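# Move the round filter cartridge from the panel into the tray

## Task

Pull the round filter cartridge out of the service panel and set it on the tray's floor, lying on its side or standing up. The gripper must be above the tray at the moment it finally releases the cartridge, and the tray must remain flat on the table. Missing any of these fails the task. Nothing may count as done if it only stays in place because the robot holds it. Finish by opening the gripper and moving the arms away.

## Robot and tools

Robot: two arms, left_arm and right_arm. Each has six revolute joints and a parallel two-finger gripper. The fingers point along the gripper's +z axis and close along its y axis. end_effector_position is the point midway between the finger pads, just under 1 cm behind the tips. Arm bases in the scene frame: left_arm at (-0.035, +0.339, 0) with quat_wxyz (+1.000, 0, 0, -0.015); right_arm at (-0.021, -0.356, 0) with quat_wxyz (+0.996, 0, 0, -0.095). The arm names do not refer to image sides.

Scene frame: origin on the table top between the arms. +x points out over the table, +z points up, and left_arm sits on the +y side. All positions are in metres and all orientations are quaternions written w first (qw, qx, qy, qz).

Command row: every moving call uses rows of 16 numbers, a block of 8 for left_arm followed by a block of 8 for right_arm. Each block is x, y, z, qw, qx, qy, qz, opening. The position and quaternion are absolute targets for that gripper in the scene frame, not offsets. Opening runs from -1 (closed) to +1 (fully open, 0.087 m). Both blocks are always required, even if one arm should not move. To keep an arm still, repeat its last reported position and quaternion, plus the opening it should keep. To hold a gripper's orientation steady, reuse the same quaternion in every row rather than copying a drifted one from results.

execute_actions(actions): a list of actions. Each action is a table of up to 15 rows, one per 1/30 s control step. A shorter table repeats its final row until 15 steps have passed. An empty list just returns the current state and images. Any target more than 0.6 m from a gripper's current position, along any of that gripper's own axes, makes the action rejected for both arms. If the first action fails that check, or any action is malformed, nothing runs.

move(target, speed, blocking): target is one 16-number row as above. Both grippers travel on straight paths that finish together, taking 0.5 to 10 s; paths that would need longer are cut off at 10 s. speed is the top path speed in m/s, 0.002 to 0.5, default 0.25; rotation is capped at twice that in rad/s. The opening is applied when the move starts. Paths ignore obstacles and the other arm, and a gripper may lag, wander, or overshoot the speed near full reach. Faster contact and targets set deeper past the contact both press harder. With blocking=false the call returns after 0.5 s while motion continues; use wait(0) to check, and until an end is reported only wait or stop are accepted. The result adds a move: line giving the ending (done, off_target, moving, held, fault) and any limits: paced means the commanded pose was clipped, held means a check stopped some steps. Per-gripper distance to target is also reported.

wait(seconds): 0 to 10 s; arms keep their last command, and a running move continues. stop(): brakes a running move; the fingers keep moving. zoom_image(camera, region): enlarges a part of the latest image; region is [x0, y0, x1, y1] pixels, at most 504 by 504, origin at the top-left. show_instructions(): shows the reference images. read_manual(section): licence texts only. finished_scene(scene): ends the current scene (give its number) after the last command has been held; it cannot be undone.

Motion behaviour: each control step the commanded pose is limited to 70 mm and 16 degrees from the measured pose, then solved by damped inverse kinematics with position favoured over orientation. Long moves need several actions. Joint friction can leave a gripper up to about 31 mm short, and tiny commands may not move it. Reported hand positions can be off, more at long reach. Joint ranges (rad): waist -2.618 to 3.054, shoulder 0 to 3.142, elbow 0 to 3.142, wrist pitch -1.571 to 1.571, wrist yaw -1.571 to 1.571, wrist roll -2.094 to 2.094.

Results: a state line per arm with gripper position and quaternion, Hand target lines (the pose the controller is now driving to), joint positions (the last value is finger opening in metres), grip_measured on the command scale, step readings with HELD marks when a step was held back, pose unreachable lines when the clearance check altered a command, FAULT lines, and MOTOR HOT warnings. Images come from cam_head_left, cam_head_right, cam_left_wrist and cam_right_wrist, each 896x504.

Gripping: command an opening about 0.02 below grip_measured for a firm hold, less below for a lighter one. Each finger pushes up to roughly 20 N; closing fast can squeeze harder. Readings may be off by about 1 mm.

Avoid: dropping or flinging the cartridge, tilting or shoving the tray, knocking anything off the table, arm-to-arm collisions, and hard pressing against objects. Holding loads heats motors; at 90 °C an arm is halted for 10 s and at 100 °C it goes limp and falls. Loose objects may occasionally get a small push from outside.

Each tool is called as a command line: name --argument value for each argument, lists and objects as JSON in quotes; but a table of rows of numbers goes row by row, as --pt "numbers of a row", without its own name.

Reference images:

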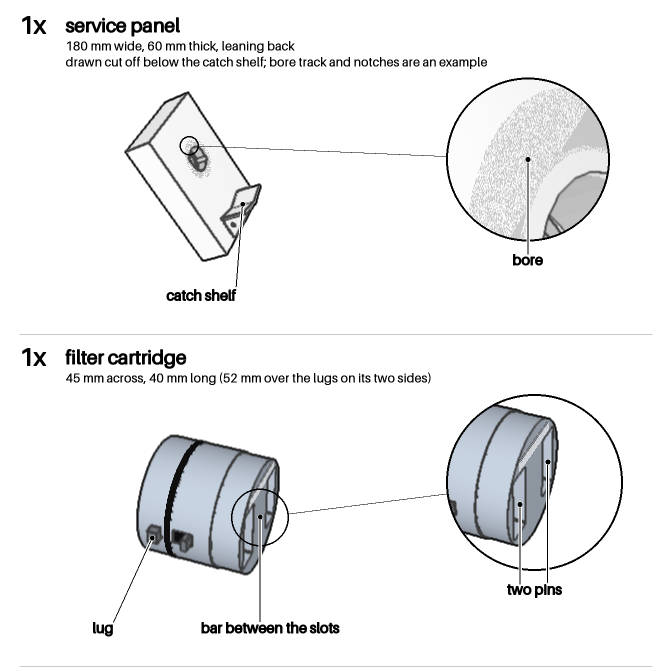

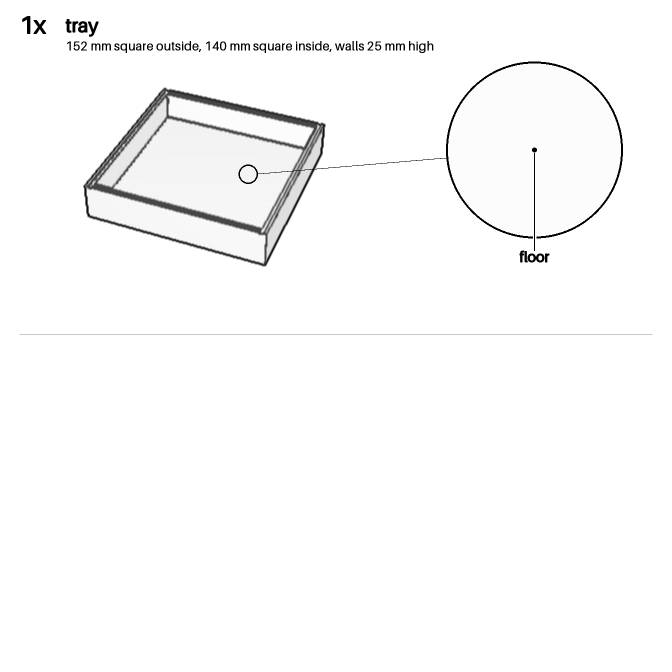

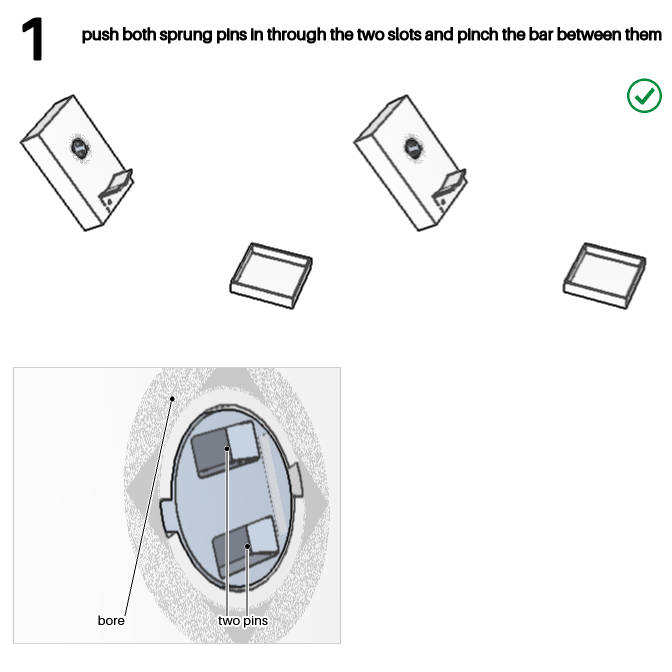

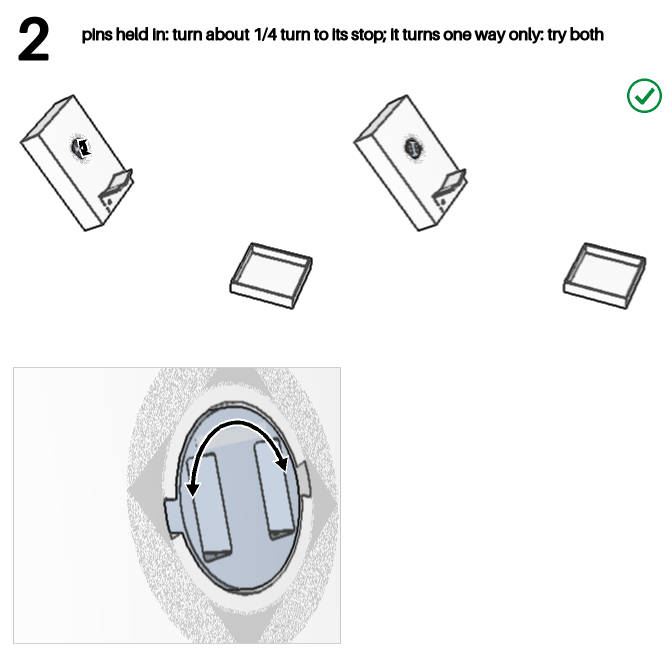

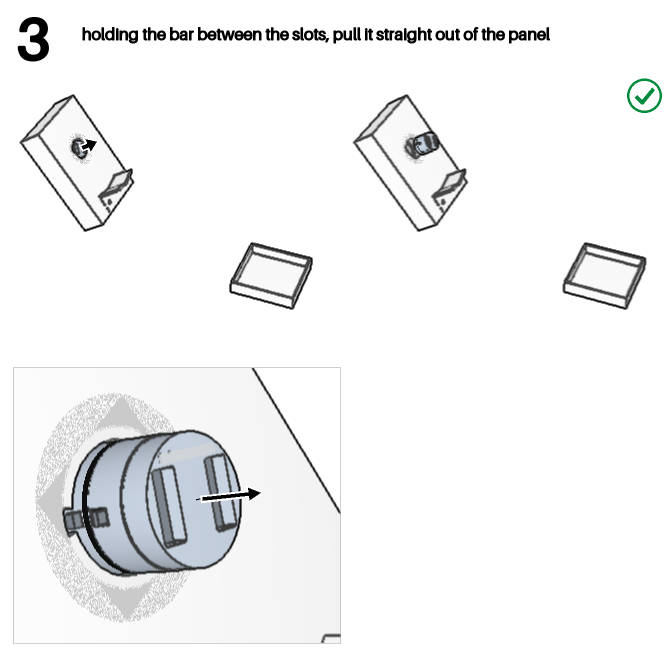

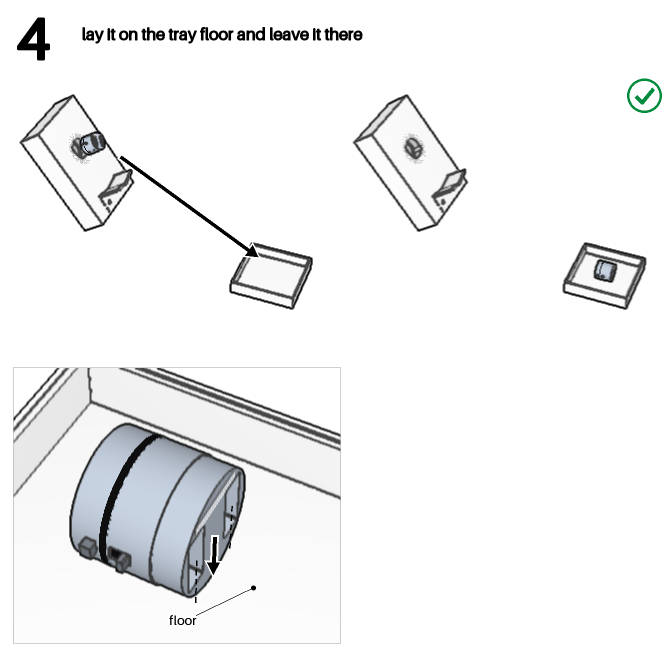

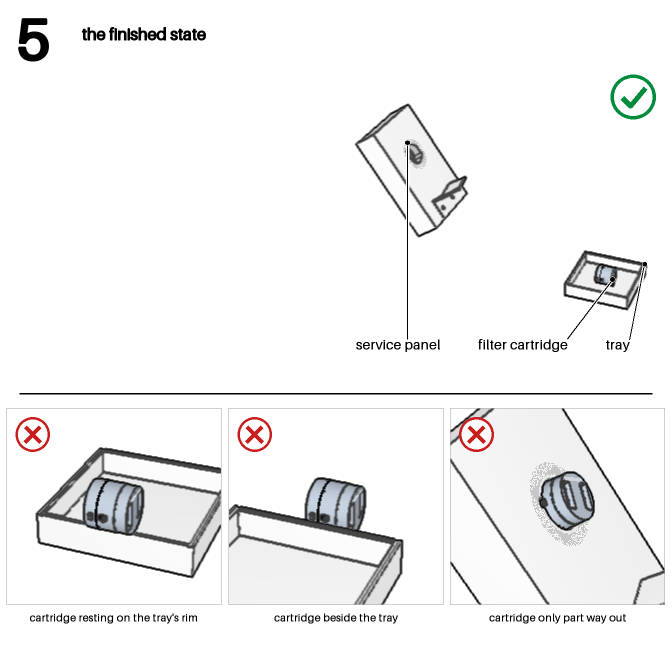

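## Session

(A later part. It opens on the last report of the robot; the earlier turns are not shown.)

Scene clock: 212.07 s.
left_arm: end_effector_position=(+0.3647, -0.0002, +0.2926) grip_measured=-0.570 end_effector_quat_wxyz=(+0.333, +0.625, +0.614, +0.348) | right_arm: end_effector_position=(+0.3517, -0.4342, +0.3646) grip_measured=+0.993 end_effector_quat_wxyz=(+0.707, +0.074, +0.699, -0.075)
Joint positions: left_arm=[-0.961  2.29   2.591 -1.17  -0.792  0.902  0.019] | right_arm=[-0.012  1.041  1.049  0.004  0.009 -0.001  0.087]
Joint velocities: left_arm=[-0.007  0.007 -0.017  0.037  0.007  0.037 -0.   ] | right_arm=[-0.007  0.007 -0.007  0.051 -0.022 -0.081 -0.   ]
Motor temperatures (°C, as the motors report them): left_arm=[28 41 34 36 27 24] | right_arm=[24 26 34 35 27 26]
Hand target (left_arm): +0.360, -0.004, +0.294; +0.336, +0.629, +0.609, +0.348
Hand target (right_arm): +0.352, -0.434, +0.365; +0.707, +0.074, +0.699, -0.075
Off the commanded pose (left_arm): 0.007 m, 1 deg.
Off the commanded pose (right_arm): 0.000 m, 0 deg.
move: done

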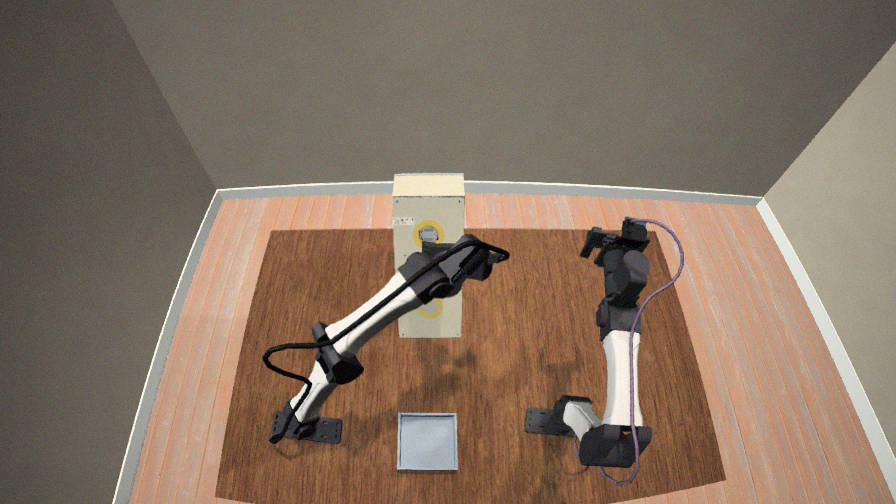

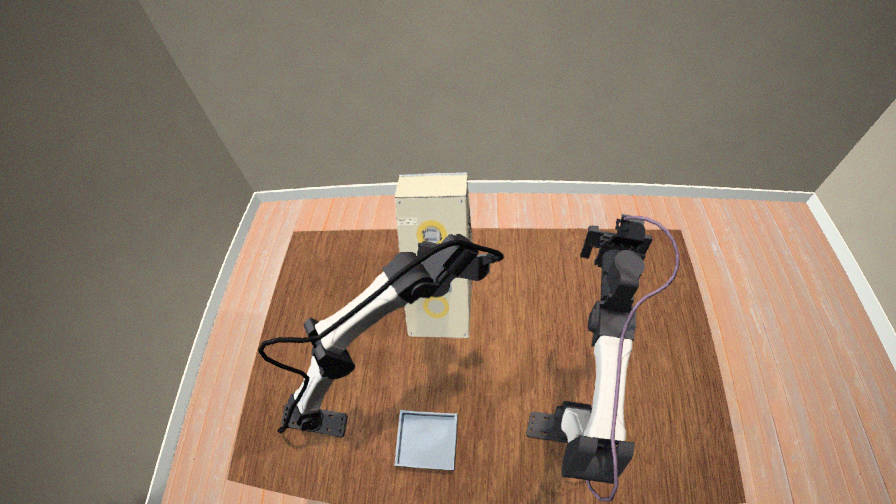

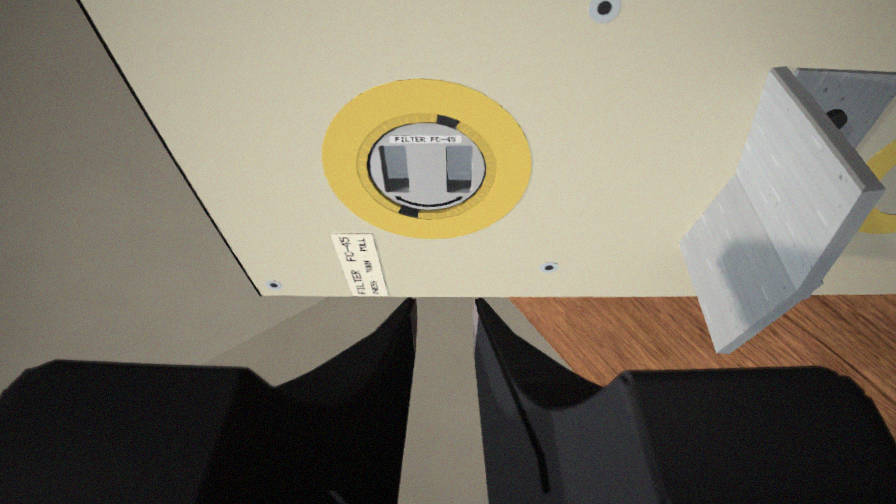

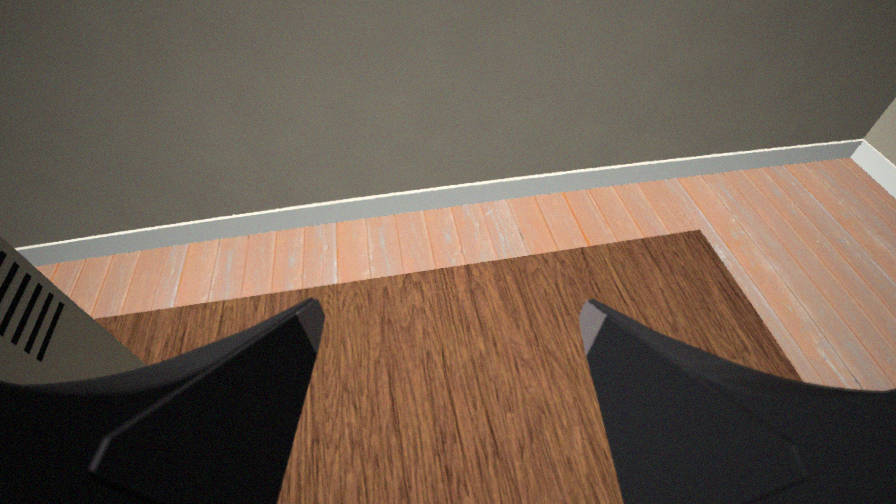

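move --target '[0.407,-0.009,0.272,0.337,0.629,0.608,0.349,-0.57,0.3517,-0.4342,0.3646,0.707,0.074,0.699,-0.075,1]' --speed 0.06

Scene clock: 216.40 s.
left_arm: end_effector_position=(+0.4012, -0.0106, +0.2797) grip_measured=-0.570 end_effector_quat_wxyz=(+0.345, +0.626, +0.606, +0.350) | right_arm: end_effector_position=(+0.3517, -0.4342, +0.3646) grip_measured=+0.993 end_effector_quat_wxyz=(+0.707, +0.074, +0.699, -0.075)
Joint positions: left_arm=[-0.91   2.402  2.707 -1.096 -0.756  0.988  0.019] | right_arm=[-0.012  1.041  1.049  0.004  0.009 -0.001  0.087]
Joint velocities: left_arm=[ 0.002  0.037 -0.007  0.051 -0.007  0.066  0.001] | right_arm=[-0.002 -0.012 -0.007  0.037  0.022  0.007 -0.001]
Motor temperatures (°C, as the motors report them): left_arm=[28 42 34 36 27 24] | right_arm=[24 26 34 35 27 26]
Hand target (left_arm): +0.407, -0.009, +0.273; +0.338, +0.629, +0.607, +0.350
Hand target (right_arm): +0.352, -0.434, +0.365; +0.707, +0.074, +0.699, -0.075
Off the commanded pose (left_arm): 0.010 m, 1 deg.
Off the commanded pose (right_arm): 0.000 m, 0 deg.
move: done

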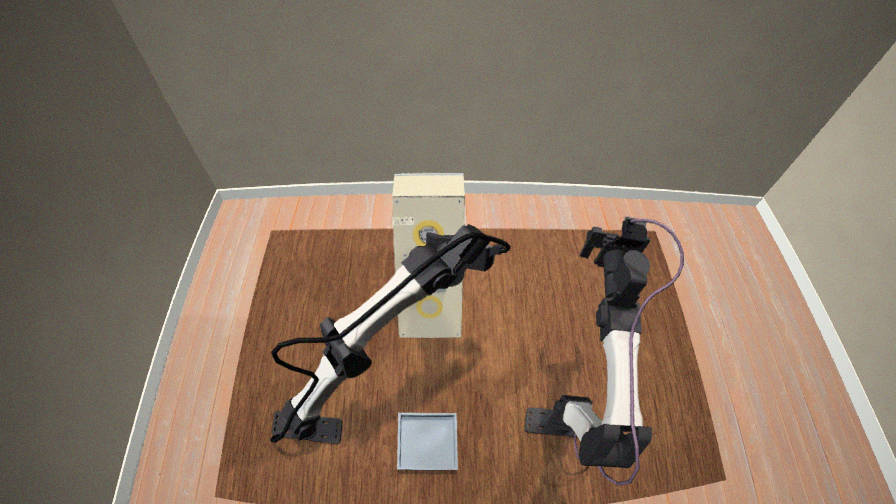

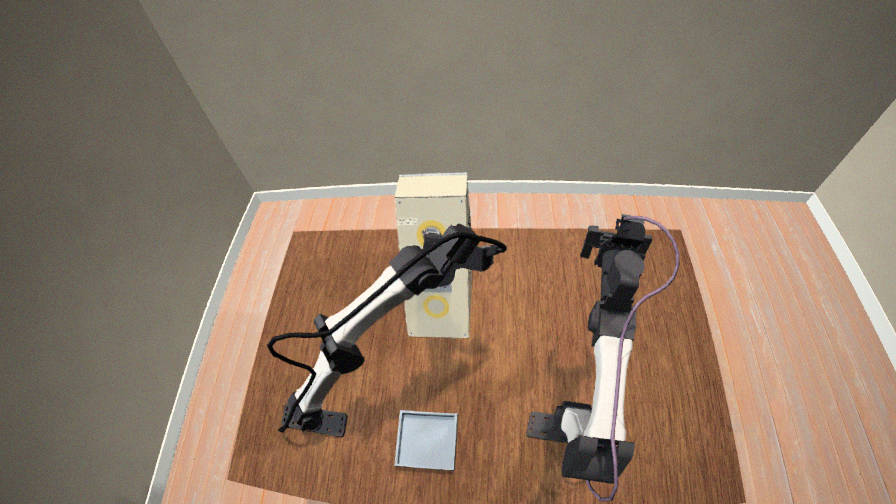

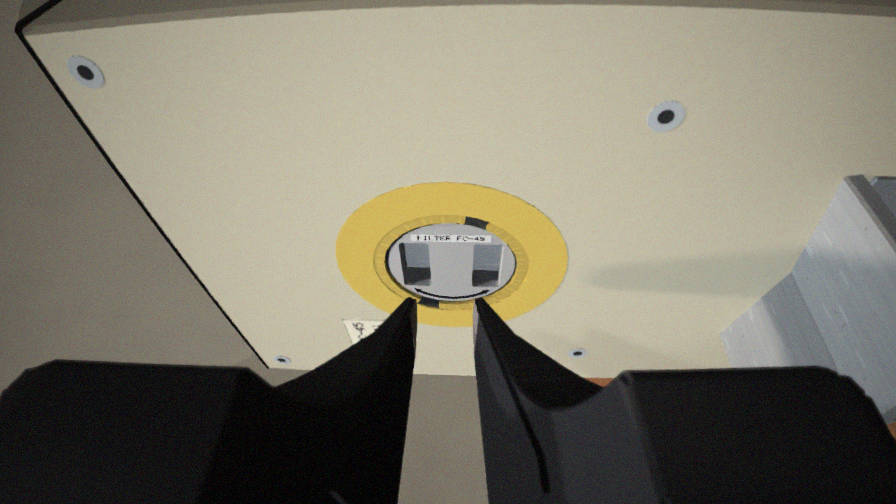

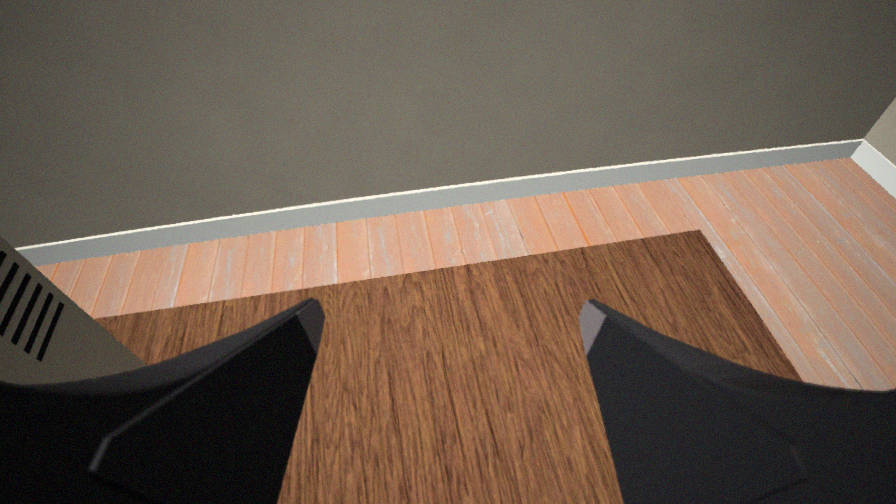

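execute_actions --actions '[[[0.408,-0.008,0.271,0.337,0.629,0.608,0.349,-0.57,0.3517,-0.4342,0.3646,0.707,0.074,0.699,-0.075,1],[0.4095,-0.008,0.2697,0.337,0.629,0.608,0.349,-0.57,0.3517,-0.4342,0.3646,0.707,0.074,0.699,-0.075,1],[0.411,-0.008,0.2684,0.337,0.629,0.608,0.349,-0.57,0.3517,-0.4342,0.3646,0.707,0.074,0.699,-0.075,1],[0.4125,-0.007,0.2671,0.337,0.629,0.608,0.349,-0.57,0.3517,-0.4342,0.3646,0.707,0.074,0.699,-0.075,1],[0.414,-0.007,0.2658,0.337,0.629,0.608,0.349,-0.57,0.3517,-0.4342,0.3646,0.707,0.074,0.699,-0.075,1],[0.4155,-0.007,0.2645,0.337,0.629,0.608,0.349,-0.57,0.3517,-0.4342,0.3646,0.707,0.074,0.699,-0.075,1],[0.417,-0.007,0.2632,0.337,0.629,0.608,0.349,-0.57,0.3517,-0.4342,0.3646,0.707,0.074,0.699,-0.075,1],[0.4185,-0.007,0.2619,0.337,0.629,0.608,0.349,-0.57,0.3517,-0.4342,0.3646,0.707,0.074,0.699,-0.075,1]]]'

Scene clock: 223.77 s.
left_arm: end_effector_position=(+0.4124, -0.0059, +0.2812) grip_measured=-0.570 end_effector_quat_wxyz=(+0.352, +0.619, +0.609, +0.349) | right_arm: end_effector_position=(+0.3517, -0.4342, +0.3646) grip_measured=+0.993 end_effector_quat_wxyz=(+0.707, +0.074, +0.699, -0.075)
Joint positions: left_arm=[-0.886  2.404  2.708 -1.065 -0.742  1.001  0.019] | right_arm=[-0.012  1.041  1.049  0.004  0.009 -0.001  0.087]
Joint velocities: left_arm=[-0.007 -0.017  0.017  0.081  0.051  0.007 -0.001] | right_arm=[-0.002  0.017  0.012  0.037 -0.022 -0.007  0.   ]
Motor temperatures (°C, as the motors report them): left_arm=[28 43 34 36 27 24] | right_arm=[24 26 34 35 27 26]
Hand target (left_arm): +0.418, -0.007, +0.262; +0.336, +0.629, +0.608, +0.349
Hand target (right_arm): +0.352, -0.434, +0.365; +0.707, +0.074, +0.699, -0.075
Off the commanded pose (left_arm): 0.020 m, 2 deg.
Off the commanded pose (right_arm): 0.000 m, 0 deg.
Step readings (end_effector_position):
0: left_arm (+0.4014, -0.0110, +0.2786) | right_arm (+0.3517, -0.4342, +0.3646)
1: left_arm (+0.4014, -0.0111, +0.2785) | right_arm (+0.3517, -0.4342, +0.3646)
2: left_arm (+0.4014, -0.0112, +0.2785) | right_arm (+0.3517, -0.4342, +0.3646)
4: left_arm (+0.4019, -0.0112, +0.2784) | right_arm (+0.3517, -0.4342, +0.3646)
8: left_arm (+0.4067, -0.0090, +0.2794) | right_arm (+0.3517, -0.4342, +0.3646)
15: end_effector_position above

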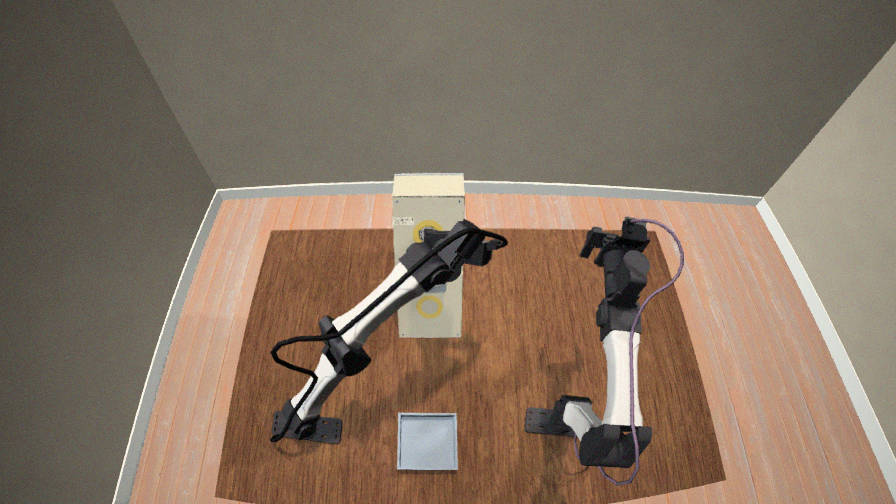

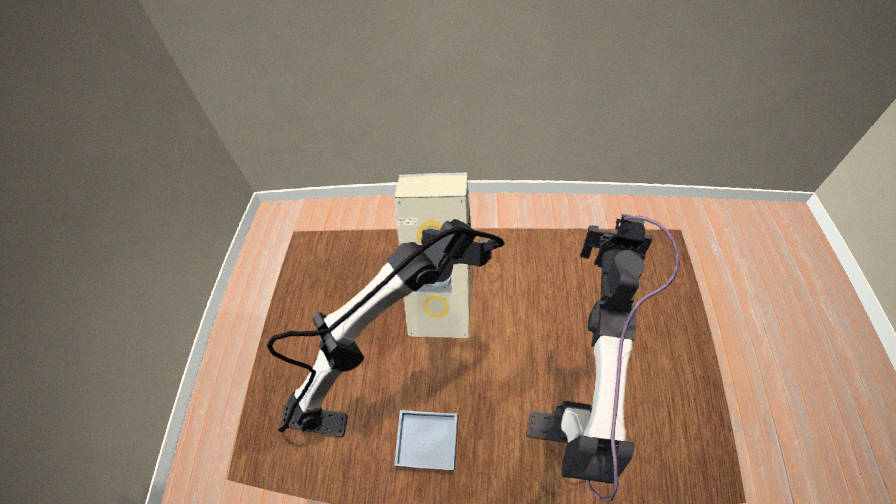

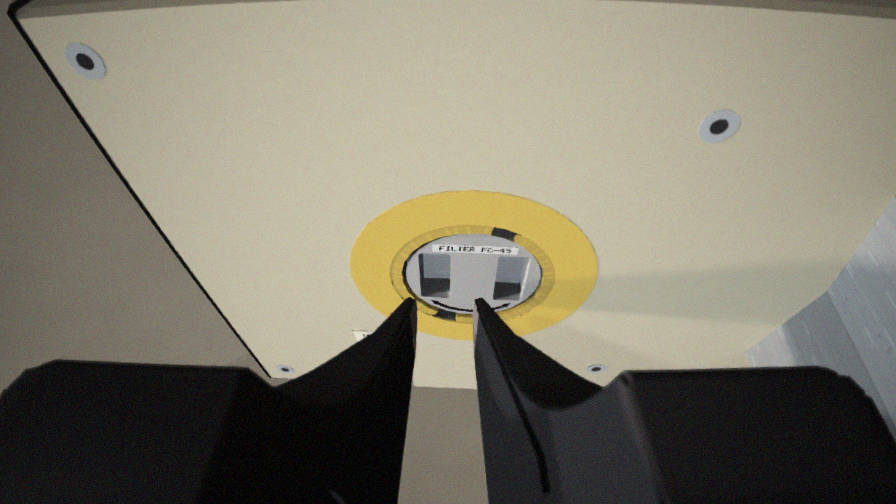

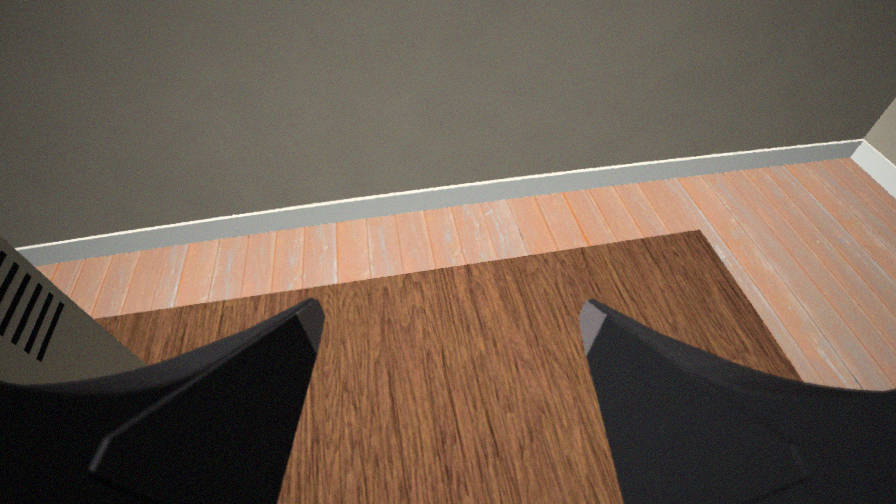

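Need ~9 mm lower; ramp z down.

execute_actions --actions '[[[0.4175,-0.008,0.260,0.337,0.629,0.608,0.349,-0.57,0.3517,-0.4342,0.3646,0.707,0.074,0.699,-0.075,1],[0.4175,-0.008,0.2585,0.337,0.629,0.608,0.349,-0.57,0.3517,-0.4342,0.3646,0.707,0.074,0.699,-0.075,1],[0.4175,-0.008,0.257,0.337,0.629,0.608,0.349,-0.57,0.3517,-0.4342,0.3646,0.707,0.074,0.699,-0.075,1],[0.4175,-0.008,0.2555,0.337,0.629,0.608,0.349,-0.57,0.3517,-0.4342,0.3646,0.707,0.074,0.699,-0.075,1],[0.4175,-0.008,0.254,0.337,0.629,0.608,0.349,-0.57,0.3517,-0.4342,0.3646,0.707,0.074,0.699,-0.075,1]]]'

Scene clock: 226.93 s.
left_arm: end_effector_position=(+0.4168, -0.0091, +0.2648) grip_measured=-0.570 end_effector_quat_wxyz=(+0.345, +0.621, +0.607, +0.356) | right_arm: end_effector_position=(+0.3517, -0.4342, +0.3646) grip_measured=+0.993 end_effector_quat_wxyz=(+0.707, +0.074, +0.699, -0.075)
Joint positions: left_arm=[-0.886  2.393  2.61  -0.991 -0.755  1.009  0.019] | right_arm=[-0.012  1.041  1.049  0.004  0.009 -0.001  0.087]
Joint velocities: left_arm=[-0.007 -0.007 -0.056  0.051 -0.022 -0.007 -0.   ] | right_arm=[-0.007 -0.002 -0.002 -0.051  0.007 -0.139 -0.   ]
Motor temperatures (°C, as the motors report them): left_arm=[28 44 34 36 27 24] | right_arm=[24 26 34 36 27 26]
Hand target (left_arm): +0.418, -0.008, +0.254; +0.335, +0.629, +0.609, +0.349
Hand target (right_arm): +0.352, -0.434, +0.365; +0.707, +0.074, +0.699, -0.075
Off the commanded pose (left_arm): 0.011 m, 2 deg.
Off the commanded pose (right_arm): 0.000 m, 0 deg.
Step readings (end_effector_position):
0: left_arm (+0.4128, -0.0067, +0.2816) | right_arm (+0.3517, -0.4342, +0.3646)
1: left_arm (+0.4131, -0.0070, +0.2804) | right_arm (+0.3517, -0.4342, +0.3646)
2: left_arm (+0.4134, -0.0075, +0.2787) | right_arm (+0.3517, -0.4342, +0.3646)
4: left_arm (+0.4141, -0.0084, +0.2718) | right_arm (+0.3517, -0.4342, +0.3646)
8: left_arm (+0.4165, -0.0090, +0.2649) | right_arm (+0.3517, -0.4342, +0.3646)
15: end_effector_position above

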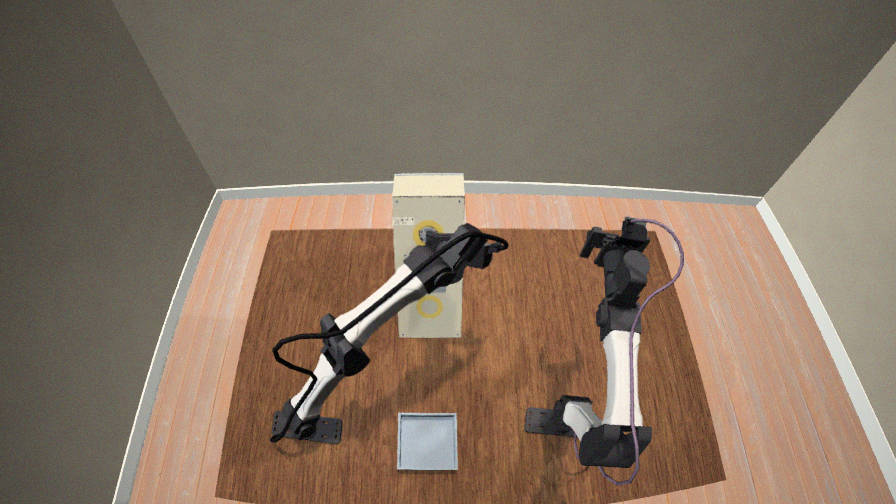

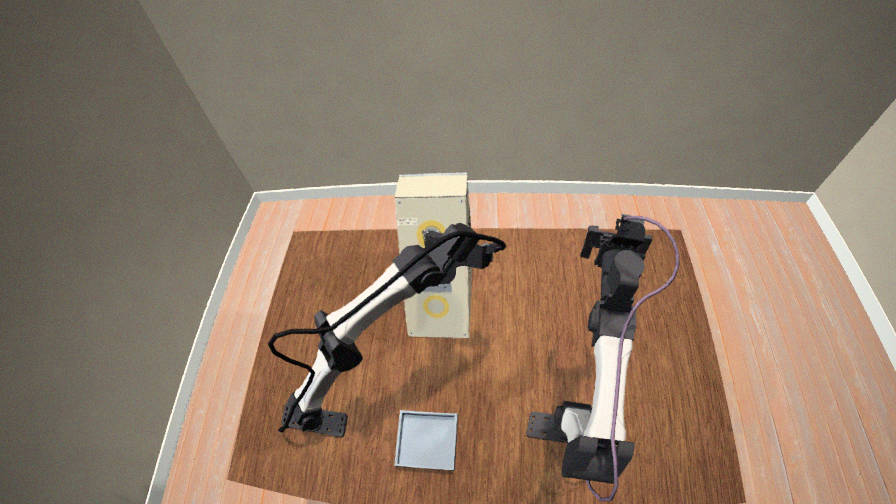

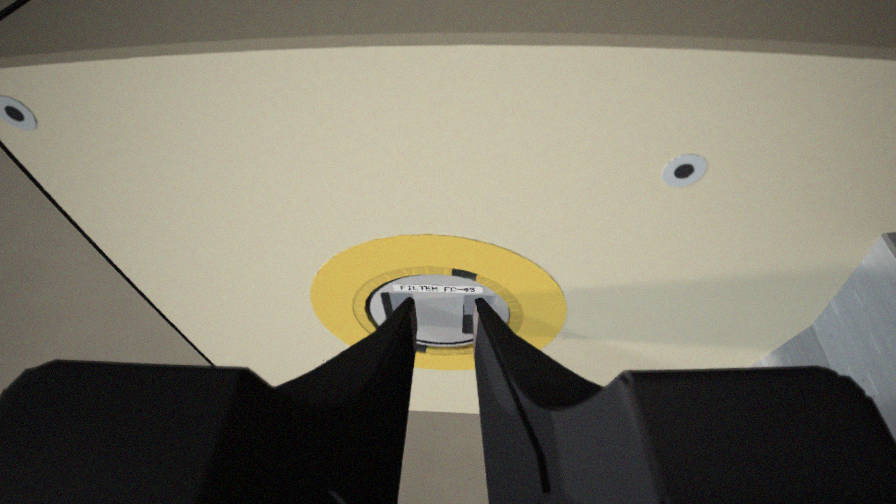

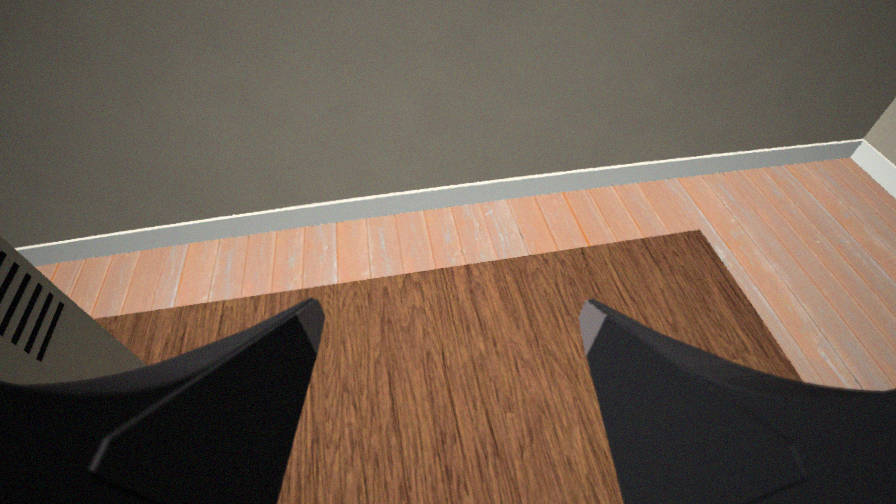

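zoom_image --camera "cam_left_wrist" --region '[340,250,540,370]'

Region (340, 250, 540, 370) of cam_left_wrist's 896x504 image, scaled by 2.520, with more detail than that image has; it fills the top 302 rows of this view, and the rest is white.

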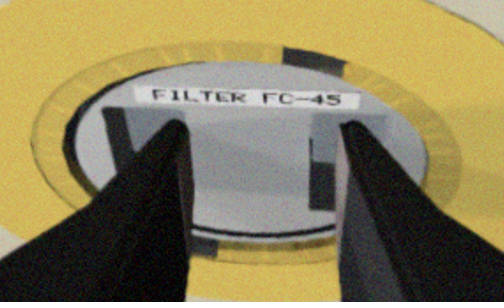

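execute_actions --actions '[[[0.4175,-0.008,0.256,0.337,0.629,0.608,0.349,-0.54,0.3517,-0.4342,0.3646,0.707,0.074,0.699,-0.075,1],[0.419,-0.008,0.257,0.337,0.629,0.608,0.349,-0.54,0.3517,-0.4342,0.3646,0.707,0.074,0.699,-0.075,1],[0.421,-0.007,0.257,0.337,0.629,0.608,0.349,-0.54,0.3517,-0.4342,0.3646,0.707,0.074,0.699,-0.075,1],[0.423,-0.007,0.257,0.337,0.629,0.608,0.349,-0.54,0.3517,-0.4342,0.3646,0.707,0.074,0.699,-0.075,1],[0.425,-0.006,0.257,0.337,0.629,0.608,0.349,-0.54,0.3517,-0.4342,0.3646,0.707,0.074,0.699,-0.075,1],[0.427,-0.006,0.257,0.337,0.629,0.608,0.349,-0.54,0.3517,-0.4342,0.3646,0.707,0.074,0.699,-0.075,1],[0.429,-0.006,0.257,0.337,0.629,0.608,0.349,-0.54,0.3517,-0.4342,0.3646,0.707,0.074,0.699,-0.075,1]]]'

zoom_image --camera "cam_left_wrist" --region '[340,250,540,370]'

Scene clock: 233.07 s.
left_arm: end_effector_position=(+0.4211, -0.0094, +0.2660) grip_measured=-0.540 end_effector_quat_wxyz=(+0.348, +0.626, +0.605, +0.349) | right_arm: end_effector_position=(+0.3517, -0.4342, +0.3646) grip_measured=+0.993 end_effector_quat_wxyz=(+0.707, +0.074, +0.699, -0.075)
Joint positions: left_arm=[-0.876  2.401  2.634 -0.994 -0.729  1.024  0.02 ] | right_arm=[-0.012  1.041  1.049  0.004  0.009 -0.001  0.087]
Joint velocities: left_arm=[-0.027  0.042  0.046  0.007 -0.007 -0.037  0.   ] | right_arm=[-0.002 -0.002  0.017 -0.007 -0.007  0.007 -0.001]
Motor temperatures (°C, as the motors report them): left_arm=[28 45 34 36 27 24] | right_arm=[24 26 34 36 27 26]
Hand target (left_arm): +0.429, -0.006, +0.257; +0.338, +0.629, +0.607, +0.349
Hand target (right_arm): +0.352, -0.434, +0.365; +0.707, +0.074, +0.699, -0.075
Off the commanded pose (left_arm): 0.012 m, 1 deg.
Off the commanded pose (right_arm): 0.000 m, 0 deg.
Step readings (end_effector_position):
0: left_arm (+0.4172, -0.0095, +0.2648) | right_arm (+0.3517, -0.4342, +0.3646)
1: left_arm (+0.4171, -0.0097, +0.2647) | right_arm (+0.3517, -0.4342, +0.3646)
2: left_arm (+0.4171, -0.0098, +0.2646) | right_arm (+0.3517, -0.4342, +0.3646)
4: left_arm (+0.4172, -0.0101, +0.2643) | right_arm (+0.3517, -0.4342, +0.3646)
8: left_arm (+0.4195, -0.0088, +0.2635) | right_arm (+0.3517, -0.4342, +0.3646)
15: end_effector_position above

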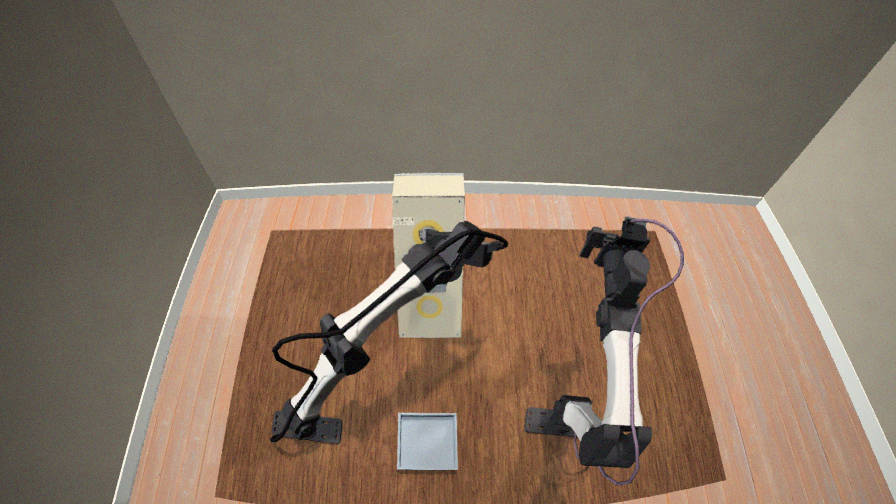

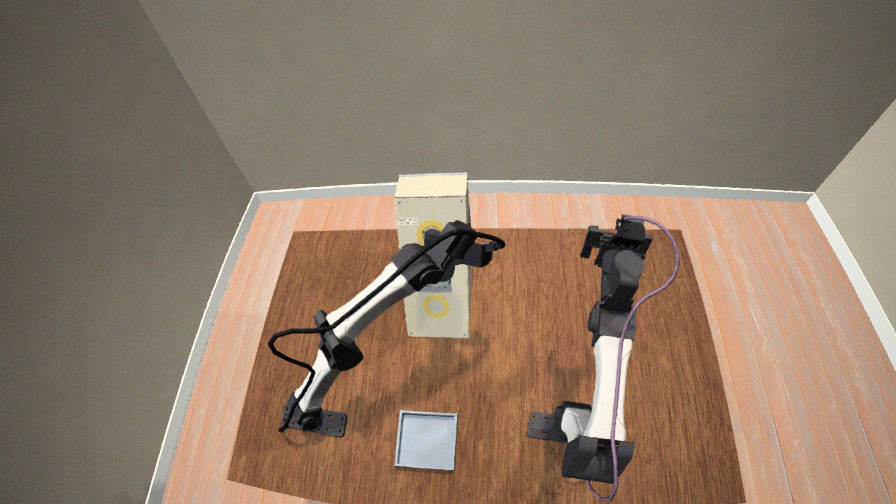

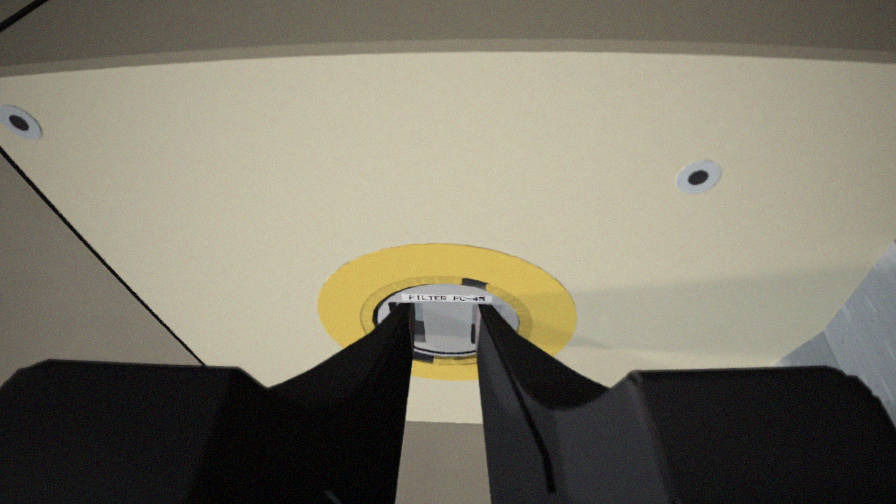

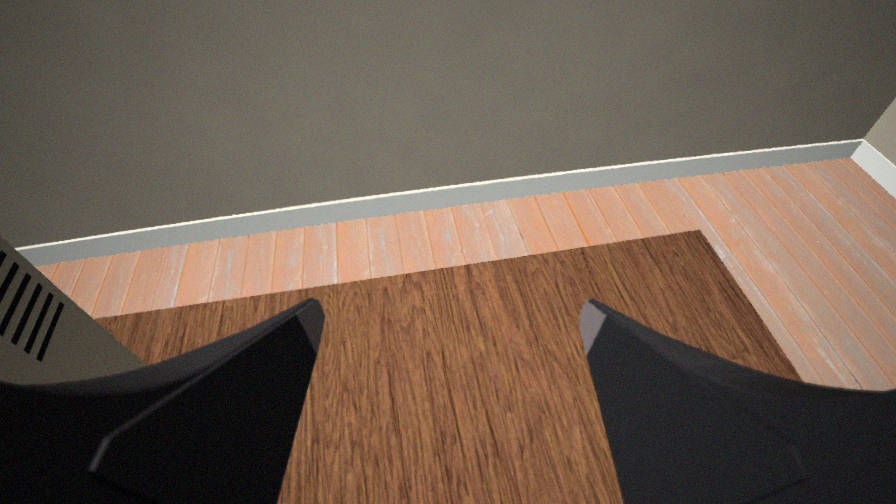

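Region (340, 250, 540, 370) of cam_left_wrist's 896x504 image, scaled by 2.520, with more detail than that image has; it fills the top 302 rows of this view, and the rest is white.

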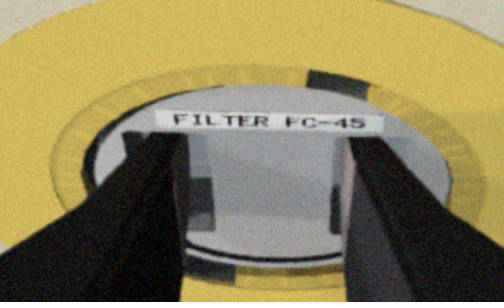

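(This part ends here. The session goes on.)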